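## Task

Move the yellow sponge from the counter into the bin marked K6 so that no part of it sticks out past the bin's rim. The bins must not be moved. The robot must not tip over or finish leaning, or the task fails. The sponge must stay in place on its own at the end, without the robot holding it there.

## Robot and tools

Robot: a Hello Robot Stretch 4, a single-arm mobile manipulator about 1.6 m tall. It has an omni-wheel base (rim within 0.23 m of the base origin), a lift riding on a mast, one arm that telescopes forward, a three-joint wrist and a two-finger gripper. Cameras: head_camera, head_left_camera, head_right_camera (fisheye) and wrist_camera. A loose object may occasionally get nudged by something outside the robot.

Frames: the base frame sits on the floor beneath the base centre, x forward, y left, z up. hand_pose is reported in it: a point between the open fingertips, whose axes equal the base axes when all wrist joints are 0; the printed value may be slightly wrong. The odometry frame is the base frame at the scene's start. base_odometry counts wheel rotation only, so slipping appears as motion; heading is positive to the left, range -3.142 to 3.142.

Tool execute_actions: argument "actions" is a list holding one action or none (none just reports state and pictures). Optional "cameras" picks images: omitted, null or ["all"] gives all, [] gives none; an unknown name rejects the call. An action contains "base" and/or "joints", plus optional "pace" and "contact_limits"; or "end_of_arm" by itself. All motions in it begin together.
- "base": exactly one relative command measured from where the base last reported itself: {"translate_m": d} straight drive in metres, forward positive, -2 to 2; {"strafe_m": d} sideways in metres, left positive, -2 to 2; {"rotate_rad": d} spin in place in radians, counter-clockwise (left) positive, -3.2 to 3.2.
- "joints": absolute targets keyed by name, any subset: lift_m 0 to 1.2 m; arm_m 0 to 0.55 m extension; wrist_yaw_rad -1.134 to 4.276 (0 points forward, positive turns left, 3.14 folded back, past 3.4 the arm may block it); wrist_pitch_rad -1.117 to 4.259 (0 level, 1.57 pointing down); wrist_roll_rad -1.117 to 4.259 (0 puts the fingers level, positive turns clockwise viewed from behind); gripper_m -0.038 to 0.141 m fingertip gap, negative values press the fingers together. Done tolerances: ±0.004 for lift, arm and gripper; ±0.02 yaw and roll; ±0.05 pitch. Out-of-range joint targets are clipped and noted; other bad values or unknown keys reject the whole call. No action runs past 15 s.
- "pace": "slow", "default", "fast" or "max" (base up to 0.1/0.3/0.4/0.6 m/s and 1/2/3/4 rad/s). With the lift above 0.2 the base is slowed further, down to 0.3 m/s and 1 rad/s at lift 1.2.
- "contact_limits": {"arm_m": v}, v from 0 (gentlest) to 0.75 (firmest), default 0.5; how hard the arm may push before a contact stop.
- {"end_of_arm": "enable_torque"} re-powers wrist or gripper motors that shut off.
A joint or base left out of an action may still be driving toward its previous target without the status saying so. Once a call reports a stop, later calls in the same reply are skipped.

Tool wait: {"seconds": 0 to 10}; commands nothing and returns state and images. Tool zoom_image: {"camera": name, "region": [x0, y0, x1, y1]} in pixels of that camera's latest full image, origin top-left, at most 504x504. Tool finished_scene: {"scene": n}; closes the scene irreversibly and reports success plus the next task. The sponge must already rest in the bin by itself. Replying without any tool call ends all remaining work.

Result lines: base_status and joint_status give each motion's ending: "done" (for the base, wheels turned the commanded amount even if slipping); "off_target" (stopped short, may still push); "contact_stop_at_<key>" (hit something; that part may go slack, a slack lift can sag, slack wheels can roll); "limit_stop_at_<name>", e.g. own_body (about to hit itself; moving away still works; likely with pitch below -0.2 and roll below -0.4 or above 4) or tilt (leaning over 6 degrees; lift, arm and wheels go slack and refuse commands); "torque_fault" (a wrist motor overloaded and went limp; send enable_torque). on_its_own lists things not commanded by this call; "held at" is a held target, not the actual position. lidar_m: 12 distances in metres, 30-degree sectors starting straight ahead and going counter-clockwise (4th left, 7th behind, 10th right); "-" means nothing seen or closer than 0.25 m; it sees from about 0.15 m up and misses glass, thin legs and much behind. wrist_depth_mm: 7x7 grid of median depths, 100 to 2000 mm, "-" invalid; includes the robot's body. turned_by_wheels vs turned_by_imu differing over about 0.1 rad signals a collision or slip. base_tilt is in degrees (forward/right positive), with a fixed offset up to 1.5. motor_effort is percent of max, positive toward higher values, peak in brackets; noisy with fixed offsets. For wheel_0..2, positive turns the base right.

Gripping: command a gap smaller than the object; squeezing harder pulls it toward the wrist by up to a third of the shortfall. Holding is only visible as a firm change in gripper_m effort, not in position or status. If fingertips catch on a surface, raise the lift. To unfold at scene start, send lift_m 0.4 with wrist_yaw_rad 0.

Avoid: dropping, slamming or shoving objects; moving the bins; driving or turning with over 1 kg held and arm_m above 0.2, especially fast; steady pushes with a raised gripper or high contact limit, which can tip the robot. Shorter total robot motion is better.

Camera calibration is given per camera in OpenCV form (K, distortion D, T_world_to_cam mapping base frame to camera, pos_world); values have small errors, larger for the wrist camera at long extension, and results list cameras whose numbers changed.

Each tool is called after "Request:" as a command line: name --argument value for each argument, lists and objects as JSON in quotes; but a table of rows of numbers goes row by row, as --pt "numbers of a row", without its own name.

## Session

Request:
execute_actions --actions '[]'

Scene clock: 0.00 s.
base_odometry: x=+0.000 y=+0.000 heading=+0.000 (m, m, rad; odometry frame)
turned_by_wheels: +0.000 (rad since the last result)
turned_by_imu: +0.000 (rad since the last result)
base_tilt: forward=-0.1 right=-0.3 (deg)
lidar_m: 2.64 2.46 1.57 1.10 1.04 1.06 1.44 0.80 0.85 1.16 2.65 2.57
base_status: not commanded
joint_positions: lift_m=+0.269 arm_m=-0.001 wrist_yaw_rad=+3.129 wrist_pitch_rad=+0.015 wrist_roll_rad=-0.005 gripper_m=+0.057
joint_status: not commanded
motor_effort: lift_m=+19 arm_m=+0 wrist_yaw_rad=-1 wrist_pitch_rad=-5 wrist_roll_rad=-1 gripper_m=+1 wheel_0=+0 wheel_1=+0 wheel_2=+0 (%)
hand_pose: x=-0.1174 y=+0.0911 z=+0.4427 quat_wxyz=(+0.006, -0.007, -0.002, +1.000) (m; base frame)
wrist_depth_mm: 138 140 1756 1808 1366 1118 946 / - 138 1756 1808 1397 1118 931 / 105 138 256 1756 1336 1098 931 / 113 137 273 1808 1366 1118 917 / 135 1430 1708 1756 1366 1078 931 / 820 1499 1618 1708 1229 1118 931 / 820 1281 195 1205 1118 1060 917
pictures: head_camera, head_left_camera, head_right_camera, wrist_camera
camera_calibration (this result's frames):
wrist_camera: T_world_to_cam=[[0.0594143, 0.997881, -0.0265072, -0.087369], [-0.0332062, -0.0245637, -0.999147, 0.509502], [-0.997681, 0.0602438, 0.0316764, 0.0867002], [0, 0, 0, 1]] pos_world=[0.108609, 0.094476, 0.504004]
Images, in order (width x height): head_camera 420x560, head_left_camera 420x672, head_right_camera 420x672, wrist_camera 616x392.

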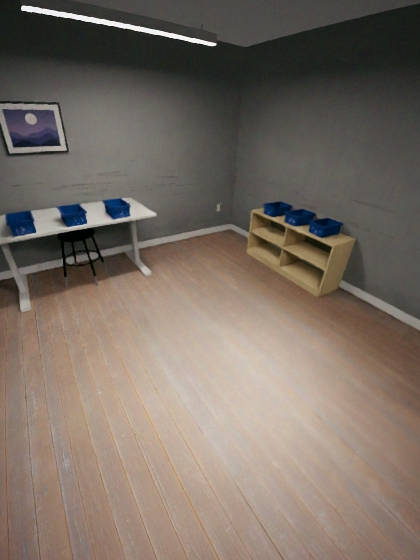

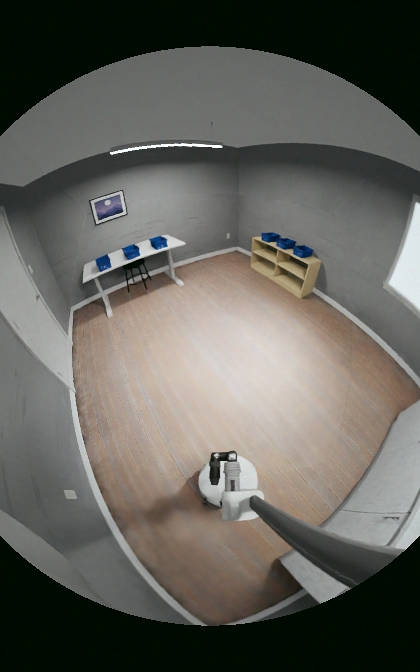

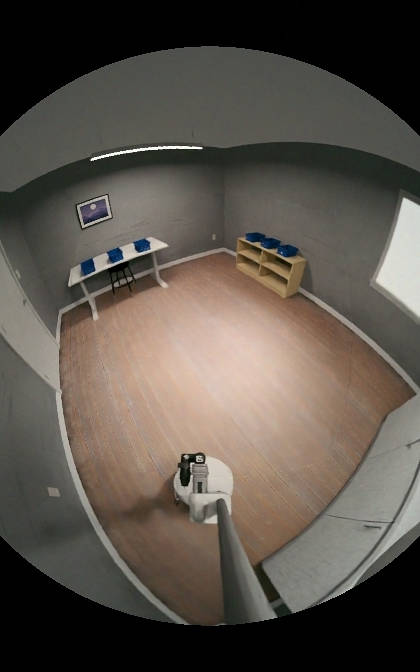

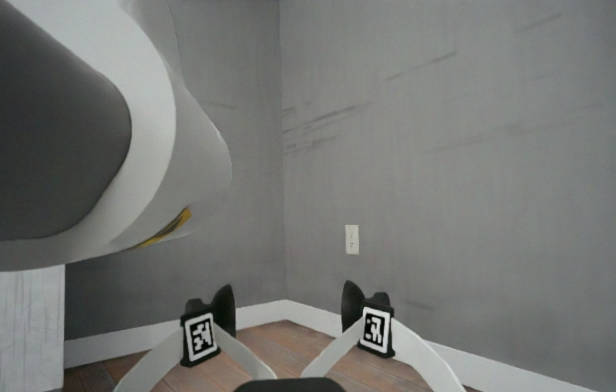

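Request:
zoom_image --camera "head_camera" --region '[0, 190, 160, 250]'

Request:
zoom_image --camera "head_camera" --region '[250, 195, 350, 245]'

Request:
execute_actions --actions '[{"base":{"rotate_rad":-2.54},"joints":{"lift_m":0.95,"wrist_yaw_rad":0,"wrist_pitch_rad":0.3,"gripper_m":0.13},"pace":"fast"}]' --cameras '["head_camera","head_left_camera","wrist_camera"]'

Region (0, 190, 160, 250) of head_camera's 420x560 image, scaled by 3.150, with more detail than that image has; it fills the top 189 rows of this view, and the rest is white.

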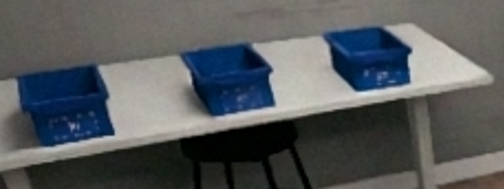

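Region (250, 195, 350, 245) of head_camera's 420x560 image, scaled by 5.040, with more detail than that image has.

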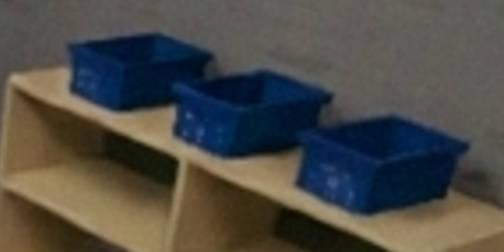

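Scene clock: 3.17 s.
base_odometry: x=+0.000 y=+0.000 heading=-2.540 (m, m, rad; odometry frame)
turned_by_wheels: -2.540 (rad since the last result)
turned_by_imu: -2.569 (rad since the last result)
base_tilt: forward=+0.0 right=-0.2 (deg)
lidar_m: 0.81 0.82 1.19 2.64 2.57 2.58 2.93 1.51 1.09 1.04 1.09 1.48
base_status: done
joint_positions: lift_m=+0.950 arm_m=-0.001 wrist_yaw_rad=+0.000 wrist_pitch_rad=+0.302 wrist_roll_rad=-0.005 gripper_m=+0.130
joint_status: all done
motor_effort: lift_m=+22(24) arm_m=-1(1) wrist_yaw_rad=-2(8) wrist_pitch_rad=-6(6) wrist_roll_rad=+2(1) gripper_m=+0(3) wheel_0=+0(7) wheel_1=+0(11) wheel_2=-1(8) (%)
hand_pose: x=+0.4454 y=-0.0873 z=+1.0422 quat_wxyz=(+0.989, -0.003, +0.150, +0.001) (m; base frame)
wrist_depth_mm: 1098 1118 1138 1138 1160 1138 1160 / 1160 1160 1160 1182 1182 1182 1205 / 1182 1182 1205 1205 1205 1255 1255 / 1098 1078 1060 1229 1255 1281 1281 / 676 676 668 1281 1336 1336 1336 / 654 627 661 1336 1336 1366 1397 / 676 683 683 164 1430 1430 1397
pictures: head_camera, head_left_camera, wrist_camera
camera_calibration (this result's frames):
wrist_camera: T_world_to_cam=[[-0.0520387, -0.998571, -0.0121921, -0.0665276], [-0.251422, 0.0249158, -0.967557, 1.19144], [0.966478, -0.047285, -0.252359, 0.0518184], [0, 0, 0, 1]] pos_world=[0.246011, -0.0936681, 1.16506]
Images, in order (width x height): head_camera 420x560, head_left_camera 420x672, wrist_camera 616x392.

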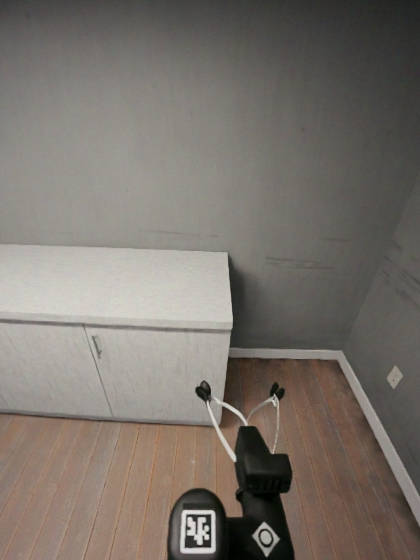

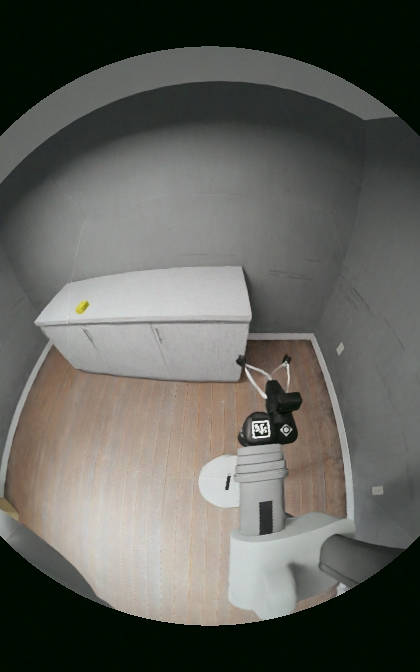

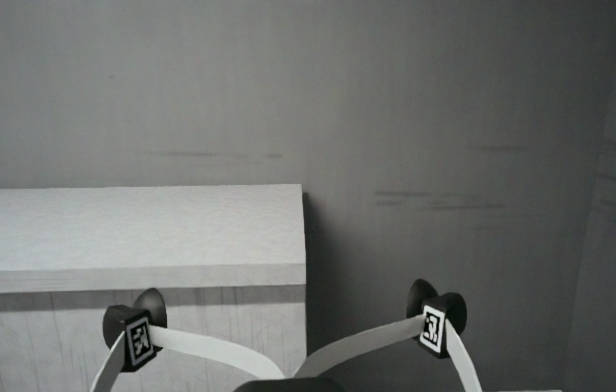

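Request:
execute_actions --actions '[{"base":{"strafe_m":1.11},"joints":{"wrist_pitch_rad":1.57,"lift_m":1.17},"pace":"fast"}]' --cameras '[]'

Request:
execute_actions --actions '[{"base":{"translate_m":0.4},"joints":{"arm_m":0.27},"pace":"fast"}]' --cameras '["wrist_camera"]'

Scene clock: 7.77 s.
base_odometry: x=+0.628 y=-0.915 heading=-2.540 (m, m, rad; odometry frame)
turned_by_wheels: +0.000 (rad since the last result)
turned_by_imu: +0.005 (rad since the last result)
base_tilt: forward=+0.0 right=-0.2 (deg)
lidar_m: 0.82 0.89 1.58 1.52 1.62 1.67 2.82 2.63 2.25 2.19 1.20 0.88
base_status: done
joint_positions: lift_m=+1.170 arm_m=-0.001 wrist_yaw_rad=+0.000 wrist_pitch_rad=+1.570 wrist_roll_rad=-0.005 gripper_m=+0.130
joint_status: all done
motor_effort: lift_m=+21(24) arm_m=-1(0) wrist_yaw_rad=+0(2) wrist_pitch_rad=+0(3) wrist_roll_rad=-1(0) gripper_m=+2(2) wheel_0=+1(10) wheel_1=-1(11) wheel_2=+0(1) (%)
hand_pose: x=+0.1701 y=-0.0874 z=+1.0596 quat_wxyz=(+0.707, -0.002, +0.707, +0.002) (m; base frame)
wrist_depth_mm: 1281 1308 1336 1336 1366 1336 1366 / 1281 1281 1308 1336 1336 1336 1366 / 1255 1281 1281 1308 1336 1336 1336 / 1255 1281 1308 1308 1308 1336 1336 / 1255 1255 1078 1098 1308 1308 1336 / 1229 1255 1060 1060 1281 1308 1308 / 1229 1229 1042 164 1281 1281 1308
pictures: none
No camera images: the call's "cameras" was empty. Leave "cameras" out to get every camera's image.

Scene clock: 10.53 s.
base_odometry: x=+0.298 y=-1.142 heading=-2.540 (m, m, rad; odometry frame)
turned_by_wheels: +0.000 (rad since the last result)
turned_by_imu: -0.002 (rad since the last result)
base_tilt: forward=-0.1 right=-0.2 (deg)
lidar_m: 0.45 0.48 0.67 1.51 1.58 1.97 3.74 3.02 2.26 2.17 0.65 0.45
base_status: done
joint_positions: lift_m=+1.170 arm_m=+0.269 wrist_yaw_rad=+0.000 wrist_pitch_rad=+1.570 wrist_roll_rad=-0.005 gripper_m=+0.130
joint_status: all done
motor_effort: lift_m=+21(21) arm_m=+7(7) wrist_yaw_rad=-2(0) wrist_pitch_rad=+0(0) wrist_roll_rad=+1(1) gripper_m=+0(1) wheel_0=+0(3) wheel_1=+0(6) wheel_2=+2(8) (%)
hand_pose: x=+0.4400 y=-0.0874 z=+1.0596 quat_wxyz=(+0.707, -0.002, +0.707, +0.002) (m; base frame)
wrist_depth_mm: 377 379 384 387 392 394 399 / 370 375 379 387 389 394 397 / 370 373 377 334 387 389 394 / 366 370 373 377 382 387 389 / 364 370 373 377 379 384 387 / 1255 1255 1255 1281 1281 1308 1281 / 1229 1255 1042 164 1255 1308 1308
pictures: wrist_camera
camera_calibration (this result's frames):
wrist_camera: T_world_to_cam=[[-0.0270357, -0.998562, 0.046289, -0.139634], [-0.998511, 0.024782, -0.0485884, 0.561893], [0.0473714, -0.0475337, -0.997746, 1.25555], [0, 0, 0, 1]] pos_world=[0.497804, -0.0936768, 1.28649]
Images, in order (width x height): wrist_camera 616x392.

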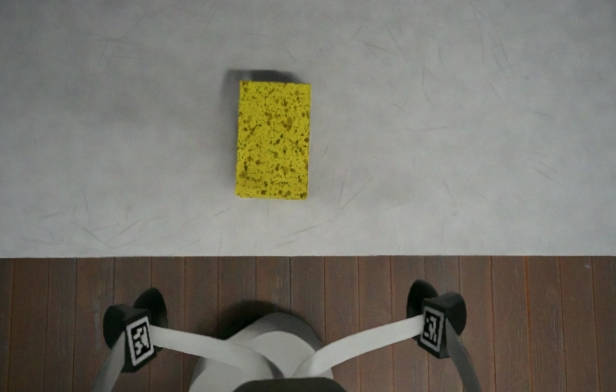

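Request:
execute_actions --actions '[{"joints":{"arm_m":0.388,"wrist_roll_rad":0.03,"lift_m":1.10},"pace":"fast"}]' --cameras '[]'

Request:
execute_actions --actions '[{"joints":{"lift_m":1.058}}]' --cameras '["wrist_camera"]'

Scene clock: 11.87 s.
base_odometry: x=+0.298 y=-1.142 heading=-2.540 (m, m, rad; odometry frame)
turned_by_wheels: +0.000 (rad since the last result)
turned_by_imu: +0.000 (rad since the last result)
base_tilt: forward=+0.1 right=-0.3 (deg)
lidar_m: 0.43 0.47 0.67 1.50 1.59 1.94 3.75 3.02 2.28 2.18 0.65 0.45
base_status: not commanded
joint_positions: lift_m=+1.100 arm_m=+0.387 wrist_yaw_rad=+0.000 wrist_pitch_rad=+1.570 wrist_roll_rad=+0.030 gripper_m=+0.130
joint_status: all done
motor_effort: lift_m=+17(19) arm_m=+7(7) wrist_yaw_rad=-2(2) wrist_pitch_rad=+1(1) wrist_roll_rad=+0(6) gripper_m=+3(2) wheel_0=+0(0) wheel_1=+0(0) wheel_2=+2(2) (%)
hand_pose: x=+0.5580 y=-0.0874 z=+0.9899 quat_wxyz=(+0.707, +0.010, +0.707, -0.010) (m; base frame)
wrist_depth_mm: 306 309 312 315 319 322 325 / 303 306 309 312 317 319 324 / 300 304 307 310 314 315 320 / 298 301 304 309 310 314 317 / 297 300 300 260 309 312 314 / 293 294 298 259 304 309 312 / 291 293 256 164 303 304 310
pictures: none
No camera images: the call's "cameras" was empty. Leave "cameras" out to get every camera's image.

Scene clock: 12.90 s.
base_odometry: x=+0.298 y=-1.142 heading=-2.540 (m, m, rad; odometry frame)
turned_by_wheels: +0.000 (rad since the last result)
turned_by_imu: +0.000 (rad since the last result)
base_tilt: forward=+0.2 right=-0.2 (deg)
lidar_m: 0.43 0.47 0.67 1.51 1.60 1.95 3.73 3.02 2.26 2.18 0.62 0.45
base_status: not commanded
joint_positions: lift_m=+1.058 arm_m=+0.387 wrist_yaw_rad=+0.000 wrist_pitch_rad=+1.570 wrist_roll_rad=+0.030 gripper_m=+0.130
joint_status: all done
motor_effort: lift_m=+17(18) arm_m=+7(7) wrist_yaw_rad=-2(2) wrist_pitch_rad=+0(0) wrist_roll_rad=+1(2) gripper_m=+2(0) wheel_0=+0(0) wheel_1=+0(0) wheel_2=+2(2) (%)
hand_pose: x=+0.5580 y=-0.0874 z=+0.9479 quat_wxyz=(+0.707, +0.010, +0.707, -0.010) (m; base frame)
wrist_depth_mm: 265 266 270 272 276 278 279 / 262 265 267 270 272 276 278 / 259 263 265 267 270 273 276 / 257 259 263 266 267 271 273 / 256 257 217 217 266 270 271 / 253 254 216 216 262 266 270 / 251 253 212 164 260 264 266
pictures: wrist_camera
camera_calibration (this result's frames):
wrist_camera: T_world_to_cam=[[-0.0616931, -0.997023, 0.0462586, -0.111773], [-0.997049, 0.0594402, -0.0485913, 0.676512], [0.045697, -0.0491198, -0.997747, 1.13938], [0, 0, 0, 1]] pos_world=[0.615553, -0.0956863, 1.17486]
Images, in order (width x height): wrist_camera 616x392.

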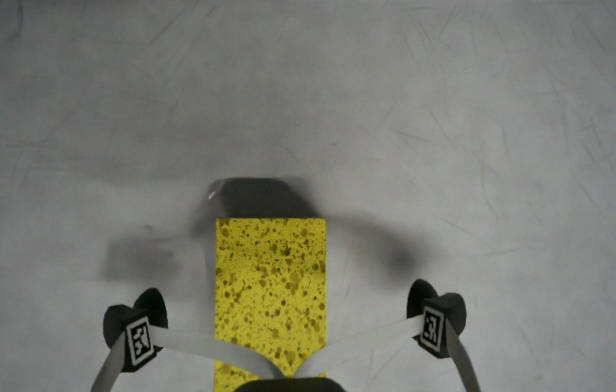

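Request:
execute_actions --actions '[{"joints":{"gripper_m":0.025,"lift_m":1.053}}]' --cameras '[]'

Request:
execute_actions --actions '[{"joints":{"lift_m":1.12},"pace":"fast"}]' --cameras '["wrist_camera"]'

Scene clock: 15.00 s.
base_odometry: x=+0.298 y=-1.142 heading=-2.540 (m, m, rad; odometry frame)
turned_by_wheels: +0.000 (rad since the last result)
turned_by_imu: +0.000 (rad since the last result)
base_tilt: forward=+0.1 right=-0.2 (deg)
lidar_m: 0.45 0.47 0.66 1.51 1.55 1.94 3.73 3.01 2.25 2.18 0.64 0.46
base_status: not commanded
joint_positions: lift_m=+1.053 arm_m=+0.387 wrist_yaw_rad=+0.000 wrist_pitch_rad=+1.570 wrist_roll_rad=+0.030 gripper_m=+0.025
joint_status: all done
motor_effort: lift_m=+17(17) arm_m=+6(6) wrist_yaw_rad=-2(2) wrist_pitch_rad=+0(0) wrist_roll_rad=+2(2) gripper_m=-13(16) wheel_0=+0(0) wheel_1=+0(0) wheel_2=+2(2) (%)
hand_pose: x=+0.5580 y=-0.0874 z=+0.9429 quat_wxyz=(+0.707, +0.010, +0.707, -0.010) (m; base frame)
wrist_depth_mm: 259 262 265 266 271 272 274 / 256 259 263 264 268 271 273 / 254 257 259 263 265 267 271 / 253 255 257 259 262 266 267 / 250 253 254 202 260 264 265 / 248 251 200 201 258 262 263 / 247 174 198 199 254 258 262
pictures: none
No camera images: the call's "cameras" was empty. Leave "cameras" out to get every camera's image.

Scene clock: 16.00 s.
base_odometry: x=+0.298 y=-1.142 heading=-2.540 (m, m, rad; odometry frame)
turned_by_wheels: +0.000 (rad since the last result)
turned_by_imu: +0.000 (rad since the last result)
base_tilt: forward=+0.1 right=-0.3 (deg)
lidar_m: 0.42 0.47 0.67 1.51 1.57 1.93 3.74 3.02 2.27 2.18 0.65 0.46
base_status: not commanded
joint_positions: lift_m=+1.120 arm_m=+0.387 wrist_yaw_rad=+0.000 wrist_pitch_rad=+1.570 wrist_roll_rad=+0.030 gripper_m=+0.025
joint_status: all done
motor_effort: lift_m=+21(23) arm_m=+7(6) wrist_yaw_rad=-2(2) wrist_pitch_rad=+0(0) wrist_roll_rad=+1(2) gripper_m=-16(17) wheel_0=+0(0) wheel_1=+0(0) wheel_2=+2(2) (%)
hand_pose: x=+0.5580 y=-0.0874 z=+1.0096 quat_wxyz=(+0.707, +0.010, +0.707, -0.010) (m; base frame)
wrist_depth_mm: 325 329 332 336 338 342 347 / 322 327 329 334 336 340 343 / 320 322 329 329 332 336 340 / 317 320 324 327 330 334 338 / 315 317 320 202 329 332 336 / 314 315 200 201 325 327 332 / 309 174 198 199 320 327 329
pictures: wrist_camera
camera_calibration (this result's frames):
wrist_camera: T_world_to_cam=[[-0.0616977, -0.997022, 0.0462641, -0.114628], [-0.997052, 0.0594489, -0.0485022, 0.679396], [0.0456074, -0.0491202, -0.997751, 1.20092], [0, 0, 0, 1]] pos_world=[0.61555, -0.0956868, 1.23647]
Images, in order (width x height): wrist_camera 616x392.

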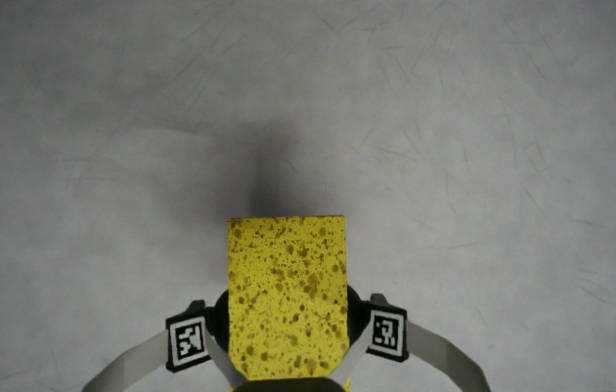

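Request:
execute_actions --actions '[{"base":{"translate_m":-2.0},"joints":{"arm_m":0.0,"wrist_roll_rad":0,"wrist_pitch_rad":0},"pace":"fast"}]' --cameras '[]'

Request:
execute_actions --actions '[{"base":{"rotate_rad":1.553},"joints":{"lift_m":0.4,"wrist_yaw_rad":0.35},"pace":"fast"}]' --cameras '["head_camera","wrist_camera"]'

Scene clock: 23.90 s.
base_odometry: x=+1.947 y=-0.010 heading=-2.540 (m, m, rad; odometry frame)
turned_by_wheels: +0.000 (rad since the last result)
turned_by_imu: +0.009 (rad since the last result)
base_tilt: forward=+0.0 right=-0.2 (deg)
lidar_m: 2.44 2.17 1.21 1.18 1.28 1.73 0.87 0.92 1.28 2.09 2.22 2.53
base_status: done
joint_positions: lift_m=+1.120 arm_m=+0.001 wrist_yaw_rad=+0.000 wrist_pitch_rad=+0.002 wrist_roll_rad=+0.000 gripper_m=+0.025
joint_status: all done
motor_effort: lift_m=+21(21) arm_m=-6(7) wrist_yaw_rad=-1(3) wrist_pitch_rad=-7(11) wrist_roll_rad=-1(6) gripper_m=-15(14) wheel_0=-1(5) wheel_1=+1(4) wheel_2=-2(8) (%)
hand_pose: x=+0.4605 y=-0.0874 z=+1.2974 quat_wxyz=(+1.000, +0.000, +0.001, +0.000) (m; base frame)
wrist_depth_mm: - - 1983 - - - - / - - - - - - - / - - - - - - - / - - - - - - - / - - - 202 - - - / - - 199 201 - - - / - 174 198 199 - - -
pictures: none
No camera images: the call's "cameras" was empty. Leave "cameras" out to get every camera's image.

Scene clock: 26.80 s.
base_odometry: x=+1.947 y=-0.010 heading=-0.987 (m, m, rad; odometry frame)
turned_by_wheels: +1.553 (rad since the last result)
turned_by_imu: +1.570 (rad since the last result)
base_tilt: forward=+0.1 right=-0.2 (deg)
lidar_m: 1.20 1.25 1.70 0.87 0.91 1.27 2.09 2.25 2.55 2.47 2.21 1.22
base_status: done
joint_positions: lift_m=+0.400 arm_m=+0.001 wrist_yaw_rad=+0.350 wrist_pitch_rad=+0.002 wrist_roll_rad=+0.000 gripper_m=+0.025
joint_status: all done
motor_effort: lift_m=+18(19) arm_m=-6(6) wrist_yaw_rad=-2(6) wrist_pitch_rad=-6(7) wrist_roll_rad=-1(2) gripper_m=-16(15) wheel_0=-1(5) wheel_1=-1(5) wheel_2=-1(6) (%)
hand_pose: x=+0.4730 y=+0.0169 z=+0.5777 quat_wxyz=(+0.985, +0.000, +0.001, +0.174) (m; base frame)
wrist_depth_mm: 1863 1756 1576 1464 1366 1308 1205 / 1808 1756 1618 1464 1366 1281 1205 / 1756 1756 1576 1464 1397 1281 1182 / 1808 1708 1205 1078 1336 931 1182 / 1756 1708 1138 203 1308 1281 931 / 1756 1661 200 201 960 1160 946 / 1708 175 198 199 1229 878 891
pictures: head_camera, wrist_camera
camera_calibration (this result's frames):
wrist_camera: T_world_to_cam=[[0.298948, -0.953718, -0.032426, -0.12178], [0.0323406, 0.044086, -0.998504, 0.629706], [0.953721, 0.297452, 0.0440233, -0.258185], [0, 0, 0, 1]] pos_world=[0.262278, -0.0671072, 0.636182]
Images, in order (width x height): head_camera 420x560, wrist_camera 616x392.

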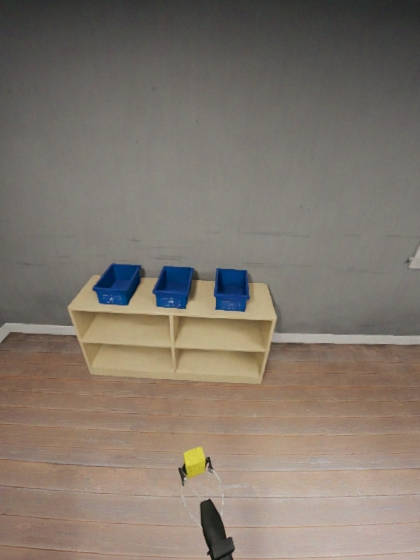

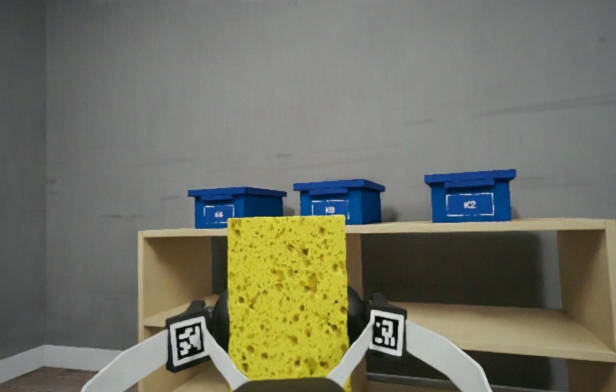

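Request:
zoom_image --camera "wrist_camera" --region '[190, 185, 370, 235]'

Request:
zoom_image --camera "head_camera" --region '[90, 285, 200, 315]'

Region (190, 185, 370, 235) of wrist_camera's 616x392 image, scaled by 2.800.

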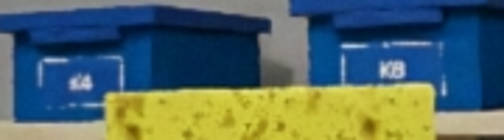

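Region (90, 285, 200, 315) of head_camera's 420x560 image, scaled by 4.582, with more detail than that image has; it fills the top 137 rows of this view, and the rest is white.

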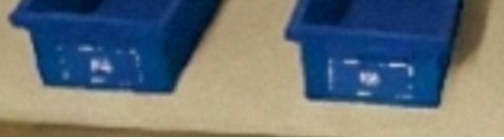

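Request:
execute_actions --actions '[{"base":{"rotate_rad":1.553},"joints":{"lift_m":0.49,"wrist_yaw_rad":0.75},"pace":"fast"}]' --cameras '["head_camera","wrist_camera"]'

Scene clock: 28.77 s.
base_odometry: x=+1.947 y=-0.010 heading=+0.566 (m, m, rad; odometry frame)
turned_by_wheels: +1.553 (rad since the last result)
turned_by_imu: +1.571 (rad since the last result)
base_tilt: forward=+0.1 right=-0.2 (deg)
lidar_m: 0.86 0.91 1.28 2.08 2.21 2.55 2.47 2.27 1.23 1.19 1.25 1.73
base_status: done
joint_positions: lift_m=+0.490 arm_m=+0.001 wrist_yaw_rad=+0.750 wrist_pitch_rad=+0.002 wrist_roll_rad=+0.000 gripper_m=+0.025
joint_status: all done
motor_effort: lift_m=+21(24) arm_m=-6(6) wrist_yaw_rad=-2(7) wrist_pitch_rad=-6(7) wrist_roll_rad=+0(1) gripper_m=-18(19) wheel_0=+1(6) wheel_1=+0(7) wheel_2=+2(9) (%)
hand_pose: x=+0.4427 y=+0.1327 z=+0.6674 quat_wxyz=(+0.930, +0.000, +0.001, +0.366) (m; base frame)
wrist_depth_mm: 1921 - - 1863 1537 1366 1182 / 1983 - - 1808 1537 1336 1182 / 1863 - - 1863 1537 1336 1182 / 1863 - 1042 1025 732 1281 1138 / 1808 - 1042 203 1499 891 1138 / 1863 - 200 201 1464 1308 1138 / 1808 175 198 198 1160 1281 1138
pictures: head_camera, wrist_camera
camera_calibration (this result's frames):
wrist_camera: T_world_to_cam=[[0.646745, -0.762016, -0.0324307, -0.178693], [0.0126323, 0.0532168, -0.998503, 0.722665], [0.762602, 0.645367, 0.0440437, -0.229266], [0, 0, 0, 1]] pos_world=[0.281278, -0.026664, 0.725886]
Images, in order (width x height): head_camera 420x560, wrist_camera 616x392.

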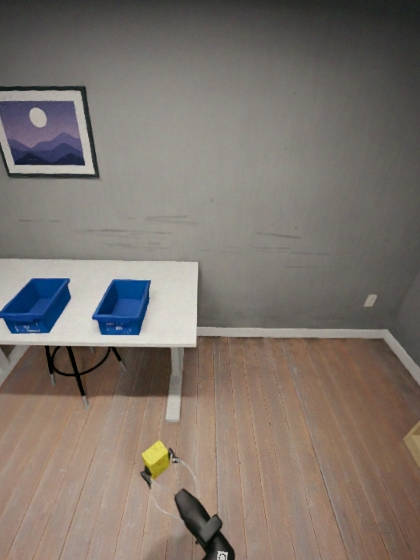

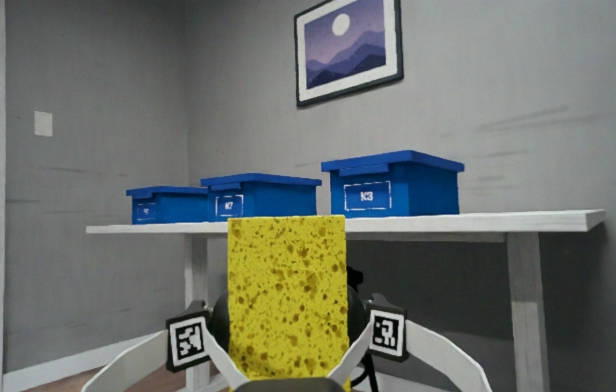

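Request:
zoom_image --camera "wrist_camera" --region '[120, 175, 400, 230]'

Region (120, 175, 400, 230) of wrist_camera's 616x392 image, scaled by 1.800; it fills the top 99 rows of this view, and the rest is white.

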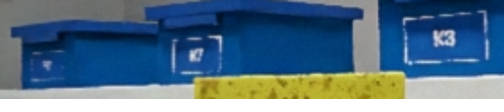

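Request:
execute_actions --actions '[{"base":{"strafe_m":1.28},"joints":{"wrist_yaw_rad":0.0},"pace":"fast"}]' --cameras '["head_camera","wrist_camera"]'

Scene clock: 33.50 s.
base_odometry: x=+1.261 y=+1.071 heading=+0.566 (m, m, rad; odometry frame)
turned_by_wheels: +0.000 (rad since the last result)
turned_by_imu: +0.005 (rad since the last result)
base_tilt: forward=+0.1 right=-0.2 (deg)
lidar_m: 0.85 0.91 0.85 0.79 0.86 1.23 2.49 2.59 3.02 2.51 1.26 0.89
base_status: done
joint_positions: lift_m=+0.490 arm_m=+0.001 wrist_yaw_rad=+0.000 wrist_pitch_rad=+0.002 wrist_roll_rad=+0.000 gripper_m=+0.025
joint_status: all done
motor_effort: lift_m=+21(21) arm_m=-6(6) wrist_yaw_rad=-2(9) wrist_pitch_rad=-6(6) wrist_roll_rad=-1(2) gripper_m=-13(13) wheel_0=+1(12) wheel_1=+0(10) wheel_2=+1(1) (%)
hand_pose: x=+0.4605 y=-0.0874 z=+0.6674 quat_wxyz=(+1.000, +0.000, +0.001, +0.000) (m; base frame)
wrist_depth_mm: 1464 1430 1499 1464 1499 1537 1576 / 1430 1430 1464 1464 1499 1537 1537 / 1430 1464 1464 1464 1499 1499 1537 / 1430 1464 1464 691 1464 715 904 / 1430 1397 634 203 1499 1499 1499 / 1397 1397 200 201 866 904 1499 / 1366 174 198 199 1160 1430 1499
pictures: head_camera, wrist_camera
camera_calibration (this result's frames):
wrist_camera: T_world_to_cam=[[-0.0462499, -0.998403, -0.0324277, -0.0594882], [0.045486, 0.0303239, -0.998505, 0.717026], [0.997894, -0.0476558, 0.0440109, -0.269715], [0, 0, 0, 1]] pos_world=[0.233781, -0.0939898, 0.725895]
Images, in order (width x height): head_camera 420x560, wrist_camera 616x392.

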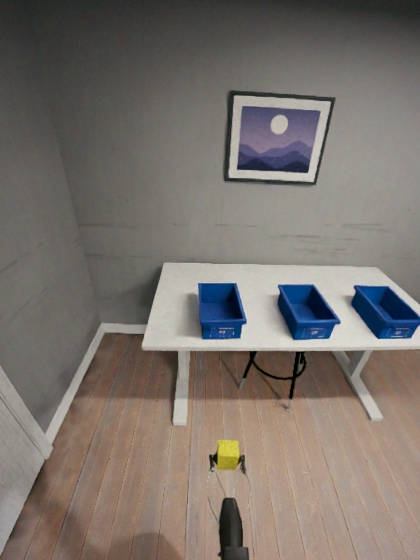

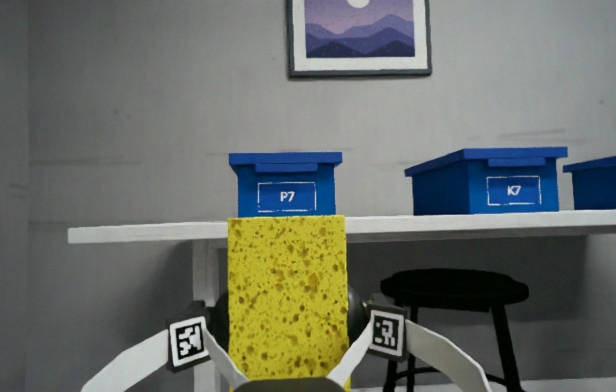

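Request:
execute_actions --actions '[{"base":{"rotate_rad":-1.553},"joints":{"lift_m":0.37},"pace":"fast"}]' --cameras '[]'

Request:
execute_actions --actions '[{"base":{"translate_m":1.7},"pace":"max"}]' --cameras '[]'

Request:
execute_actions --actions '[{"base":{"strafe_m":0.28},"pace":"fast"}]' --cameras '["head_camera","wrist_camera"]'

Scene clock: 35.50 s.
base_odometry: x=+1.261 y=+1.071 heading=-0.987 (m, m, rad; odometry frame)
turned_by_wheels: -1.553 (rad since the last result)
turned_by_imu: -1.571 (rad since the last result)
base_tilt: forward=+0.1 right=-0.3 (deg)
lidar_m: 2.48 1.22 0.88 0.85 0.89 0.85 0.81 0.86 1.23 2.42 2.56 3.00
base_status: done
joint_positions: lift_m=+0.370 arm_m=+0.001 wrist_yaw_rad=+0.000 wrist_pitch_rad=+0.002 wrist_roll_rad=+0.000 gripper_m=+0.025
joint_status: all done
motor_effort: lift_m=+17(18) arm_m=-6(6) wrist_yaw_rad=-1(2) wrist_pitch_rad=-6(6) wrist_roll_rad=+0(0) gripper_m=-14(17) wheel_0=+0(5) wheel_1=-1(10) wheel_2=+0(8) (%)
hand_pose: x=+0.4605 y=-0.0875 z=+0.5477 quat_wxyz=(+1.000, +0.000, +0.001, +0.000) (m; base frame)
wrist_depth_mm: - - - - - - - / - - - - - - - / - - - - - - - / - - - - - - - / - - - 203 - - - / - - 200 201 - - - / 1708 174 198 199 1366 1464 1537
pictures: none
No camera images: the call's "cameras" was empty. Leave "cameras" out to get every camera's image.

Scene clock: 40.17 s.
base_odometry: x=+2.198 y=-0.348 heading=-0.987 (m, m, rad; odometry frame)
turned_by_wheels: +0.000 (rad since the last result)
turned_by_imu: -0.008 (rad since the last result)
base_tilt: forward=+0.0 right=-0.2 (deg)
lidar_m: 0.78 0.82 1.69 1.61 0.97 1.26 2.51 2.68 2.61 2.49 1.67 0.82
base_status: done
joint_positions: lift_m=+0.370 arm_m=+0.001 wrist_yaw_rad=+0.000 wrist_pitch_rad=+0.002 wrist_roll_rad=+0.000 gripper_m=+0.025
joint_status: not commanded
motor_effort: lift_m=+18(18) arm_m=-6(6) wrist_yaw_rad=-2(2) wrist_pitch_rad=-6(7) wrist_roll_rad=+1(1) gripper_m=-16(16) wheel_0=+0(6) wheel_1=-1(4) wheel_2=+0(13) (%)
hand_pose: x=+0.4605 y=-0.0874 z=+0.5477 quat_wxyz=(+1.000, +0.000, +0.001, +0.000) (m; base frame)
wrist_depth_mm: 991 991 991 1025 1025 1008 1025 / 976 991 991 1008 1008 1025 1025 / 976 960 991 976 1008 1025 1025 / 741 603 788 615 615 1008 1025 / 960 615 559 203 991 676 1008 / 946 647 200 201 878 676 991 / 750 174 198 199 591 580 991
pictures: none
No camera images: the call's "cameras" was empty. Leave "cameras" out to get every camera's image.

Scene clock: 42.10 s.
base_odometry: x=+2.431 y=-0.194 heading=-0.987 (m, m, rad; odometry frame)
turned_by_wheels: +0.000 (rad since the last result)
turned_by_imu: +0.001 (rad since the last result)
base_tilt: forward=-0.1 right=-0.2 (deg)
lidar_m: 0.80 0.84 1.38 1.35 0.73 0.84 2.51 2.67 2.87 2.77 1.69 0.83
base_status: done
joint_positions: lift_m=+0.370 arm_m=+0.001 wrist_yaw_rad=+0.000 wrist_pitch_rad=+0.002 wrist_roll_rad=+0.000 gripper_m=+0.025
joint_status: not commanded
motor_effort: lift_m=+18(18) arm_m=-6(6) wrist_yaw_rad=-1(1) wrist_pitch_rad=-7(6) wrist_roll_rad=-1(2) gripper_m=-16(17) wheel_0=+0(10) wheel_1=+0(12) wheel_2=+0(0) (%)
hand_pose: x=+0.4605 y=-0.0874 z=+0.5477 quat_wxyz=(+1.000, +0.000, +0.001, +0.000) (m; base frame)
wrist_depth_mm: 991 991 1008 1008 1008 1042 1042 / 976 991 991 1008 1025 1042 1025 / 976 991 976 627 1008 640 1025 / 621 621 976 627 1008 627 627 / 842 960 574 203 991 991 866 / 878 960 200 202 866 991 854 / 741 174 198 199 591 621 661
pictures: head_camera, wrist_camera
camera_calibration (this result's frames):
wrist_camera: T_world_to_cam=[[-0.0463575, -0.998399, -0.0324244, -0.0633556], [0.0454752, 0.0303164, -0.998505, 0.597428], [0.997889, -0.0477627, 0.043997, -0.264438], [0, 0, 0, 1]] pos_world=[0.233774, -0.0939962, 0.606115]
Images, in order (width x height): head_camera 420x560, wrist_camera 616x392.

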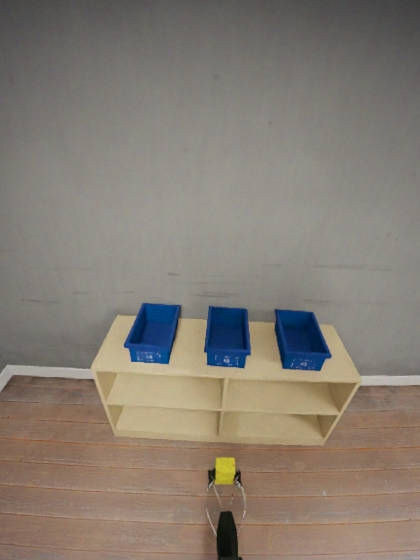

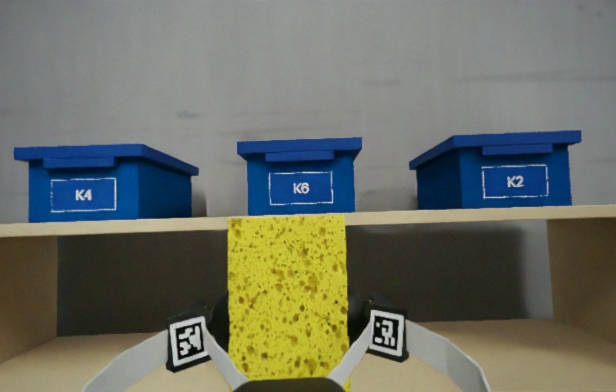

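Request:
execute_actions --actions '[{"base":{"strafe_m":-0.025},"joints":{"lift_m":0.91,"wrist_pitch_rad":1.57},"pace":"fast"}]' --cameras '[]'

Request:
execute_actions --actions '[{"base":{"translate_m":0.35},"joints":{"arm_m":0.47},"pace":"fast"}]' --cameras '["wrist_camera"]'

Scene clock: 44.70 s.
base_odometry: x=+2.411 y=-0.208 heading=-0.987 (m, m, rad; odometry frame)
turned_by_wheels: +0.000 (rad since the last result)
turned_by_imu: +0.000 (rad since the last result)
base_tilt: forward=+0.1 right=-0.2 (deg)
lidar_m: 0.78 0.85 1.43 1.37 0.77 0.90 2.50 2.67 2.83 2.75 1.67 0.83
base_status: done
joint_positions: lift_m=+0.910 arm_m=+0.001 wrist_yaw_rad=+0.000 wrist_pitch_rad=+1.570 wrist_roll_rad=+0.000 gripper_m=+0.025
joint_status: all done
motor_effort: lift_m=+22(25) arm_m=-6(6) wrist_yaw_rad=-1(1) wrist_pitch_rad=+0(5) wrist_roll_rad=+0(1) gripper_m=-19(18) wheel_0=+1(7) wheel_1=-1(10) wheel_2=+0(1) (%)
hand_pose: x=+0.1722 y=-0.0874 z=+0.7995 quat_wxyz=(+0.707, +0.000, +0.707, +0.000) (m; base frame)
wrist_depth_mm: 1025 1025 1042 1060 1078 1078 1098 / 1025 1025 1060 1060 1060 1078 1078 / 1008 1025 1025 1042 1060 1078 1078 / 991 1008 1025 1025 1060 1060 1060 / 991 1008 798 203 1042 1042 1042 / 991 991 200 201 1042 1025 1042 / 960 174 198 199 1008 1025 1042
pictures: none
No camera images: the call's "cameras" was empty. Leave "cameras" out to get every camera's image.

Scene clock: 47.07 s.
base_odometry: x=+2.603 y=-0.500 heading=-0.988 (m, m, rad; odometry frame)
turned_by_wheels: +0.000 (rad since the last result)
turned_by_imu: -0.002 (rad since the last result)
base_tilt: forward=+0.0 right=-0.3 (deg)
lidar_m: 0.44 0.45 0.66 1.36 1.11 0.98 2.85 3.05 2.85 2.76 0.65 0.46
base_status: done
joint_positions: lift_m=+0.910 arm_m=+0.469 wrist_yaw_rad=+0.000 wrist_pitch_rad=+1.570 wrist_roll_rad=+0.000 gripper_m=+0.025
joint_status: all done
motor_effort: lift_m=+22(22) arm_m=+6(3) wrist_yaw_rad=-2(3) wrist_pitch_rad=+1(1) wrist_roll_rad=+0(2) gripper_m=-17(17) wheel_0=-1(8) wheel_1=+1(5) wheel_2=+0(10) (%)
hand_pose: x=+0.6401 y=-0.0874 z=+0.7995 quat_wxyz=(+0.707, +0.000, +0.707, +0.000) (m; base frame)
wrist_depth_mm: 334 336 336 342 345 351 357 / 430 436 410 445 452 462 469 / 410 415 324 382 324 430 427 / 397 410 334 415 357 430 389 / 397 404 290 202 349 421 387 / 397 402 200 202 296 418 387 / 397 174 198 200 294 415 382
pictures: wrist_camera
camera_calibration (this result's frames):
wrist_camera: T_world_to_cam=[[-0.0320371, -0.998415, 0.0462824, -0.118969], [-0.998372, 0.0297803, -0.0486542, 0.749427], [0.0471988, -0.0477657, -0.997743, 0.986722], [0, 0, 0, 1]] pos_world=[0.697823, -0.0939669, 1.02646]
Images, in order (width x height): wrist_camera 616x392.

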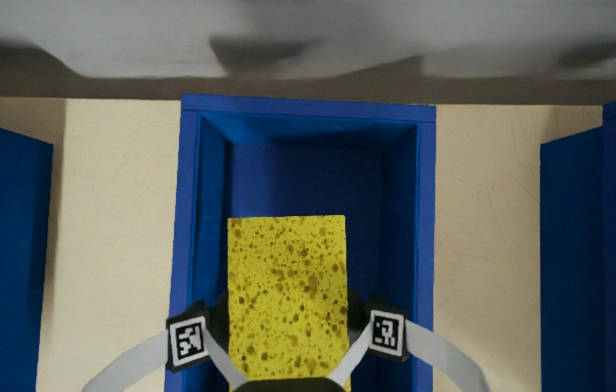

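Request:
execute_actions --actions '[{"base":{"strafe_m":-0.012},"joints":{"lift_m":0.765}}]' --cameras '["wrist_camera"]'

Request:
execute_actions --actions '[{"joints":{"gripper_m":0.08}}]' --cameras '[]'

Request:
execute_actions --actions '[{"joints":{"lift_m":0.91},"pace":"fast"}]' --cameras '["wrist_camera"]'

Scene clock: 48.93 s.
base_odometry: x=+2.593 y=-0.506 heading=-0.988 (m, m, rad; odometry frame)
turned_by_wheels: +0.000 (rad since the last result)
turned_by_imu: +0.000 (rad since the last result)
base_tilt: forward=+0.0 right=-0.3 (deg)
lidar_m: 0.44 0.46 0.69 1.38 1.11 0.99 2.86 3.04 2.87 2.76 0.62 0.48
base_status: done
joint_positions: lift_m=+0.765 arm_m=+0.469 wrist_yaw_rad=+0.000 wrist_pitch_rad=+1.570 wrist_roll_rad=+0.000 gripper_m=+0.025
joint_status: all done
motor_effort: lift_m=+17(21) arm_m=+6(6) wrist_yaw_rad=-3(2) wrist_pitch_rad=+0(0) wrist_roll_rad=-1(1) gripper_m=-16(16) wheel_0=+0(4) wheel_1=+0(6) wheel_2=-1(1) (%)
hand_pose: x=+0.6401 y=-0.0874 z=+0.6549 quat_wxyz=(+0.707, +0.000, +0.707, +0.000) (m; base frame)
wrist_depth_mm: 152 161 158 157 158 159 334 / 153 196 225 219 215 175 286 / 153 201 268 271 273 173 283 / 147 204 266 270 271 170 279 / 148 206 263 202 268 168 277 / 145 208 200 201 222 167 274 / 144 171 198 199 239 152 274
pictures: wrist_camera
camera_calibration (this result's frames):
wrist_camera: T_world_to_cam=[[-0.0320729, -0.998413, 0.0462848, -0.112255], [-0.998374, 0.0298196, -0.0485804, 0.742325], [0.0471232, -0.0477676, -0.997746, 0.842486], [0, 0, 0, 1]] pos_world=[0.697818, -0.0939692, 0.881845]
Images, in order (width x height): wrist_camera 616x392.

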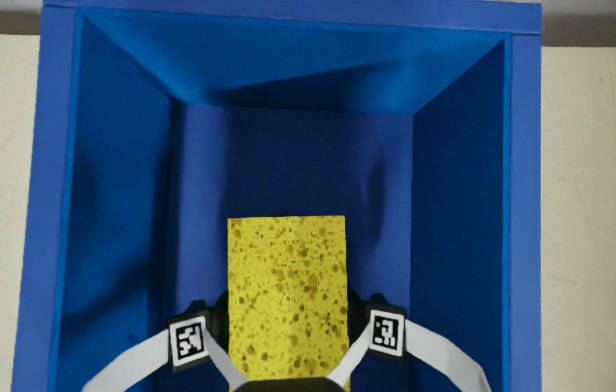

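Scene clock: 50.30 s.
base_odometry: x=+2.593 y=-0.506 heading=-0.988 (m, m, rad; odometry frame)
turned_by_wheels: +0.000 (rad since the last result)
turned_by_imu: +0.000 (rad since the last result)
base_tilt: forward=-0.1 right=-0.3 (deg)
lidar_m: 0.44 0.49 0.70 1.38 1.11 1.00 2.87 3.02 2.84 2.76 0.62 0.48
base_status: not commanded
joint_positions: lift_m=+0.765 arm_m=+0.469 wrist_yaw_rad=+0.000 wrist_pitch_rad=+1.570 wrist_roll_rad=+0.000 gripper_m=+0.080
joint_status: all done
motor_effort: lift_m=+17(17) arm_m=+6(6) wrist_yaw_rad=-2(2) wrist_pitch_rad=+0(0) wrist_roll_rad=+1(0) gripper_m=-3(13) wheel_0=+0(0) wheel_1=+1(1) wheel_2=-1(0) (%)
hand_pose: x=+0.6401 y=-0.0874 z=+0.6549 quat_wxyz=(+0.707, +0.000, +0.707, +0.000) (m; base frame)
wrist_depth_mm: 152 161 158 156 158 159 334 / 152 196 225 220 215 174 286 / 153 201 268 272 273 172 282 / 148 204 267 270 271 170 281 / 148 207 264 222 270 168 278 / 145 200 219 220 222 167 276 / 144 178 216 218 264 156 273
pictures: none
No camera images: the call's "cameras" was empty. Leave "cameras" out to get every camera's image.

Scene clock: 51.67 s.
base_odometry: x=+2.593 y=-0.506 heading=-0.988 (m, m, rad; odometry frame)
turned_by_wheels: +0.000 (rad since the last result)
turned_by_imu: +0.000 (rad since the last result)
base_tilt: forward=+0.0 right=-0.2 (deg)
lidar_m: 0.44 0.48 0.64 1.38 1.10 1.01 2.88 3.05 2.83 2.76 0.63 0.46
base_status: not commanded
joint_positions: lift_m=+0.910 arm_m=+0.469 wrist_yaw_rad=+0.000 wrist_pitch_rad=+1.570 wrist_roll_rad=+0.000 gripper_m=+0.080
joint_status: all done
motor_effort: lift_m=+22(23) arm_m=+6(6) wrist_yaw_rad=-2(2) wrist_pitch_rad=+0(0) wrist_roll_rad=+1(2) gripper_m=+0(1) wheel_0=+0(0) wheel_1=+0(0) wheel_2=-1(1) (%)
hand_pose: x=+0.6400 y=-0.0874 z=+0.7995 quat_wxyz=(+0.707, +0.000, +0.707, +0.000) (m; base frame)
wrist_depth_mm: 332 334 338 342 345 351 357 / 430 436 436 445 452 459 469 / 410 413 340 375 322 433 402 / 404 407 410 415 413 427 382 / 402 402 397 366 399 421 377 / 399 399 364 364 221 421 377 / 397 287 320 402 294 415 373
pictures: wrist_camera
camera_calibration (this result's frames):
wrist_camera: T_world_to_cam=[[-0.0321275, -0.998411, 0.0462868, -0.118915], [-0.998375, 0.029877, -0.0485174, 0.749286], [0.0470574, -0.0477703, -0.997749, 0.98681], [0, 0, 0, 1]] pos_world=[0.697812, -0.0939725, 1.02645]
Images, in order (width x height): wrist_camera 616x392.

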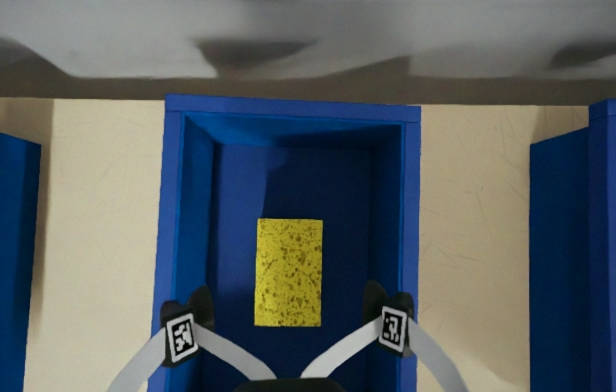

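Request:
finished_scene --scene 2

The scene is finished: the task was done.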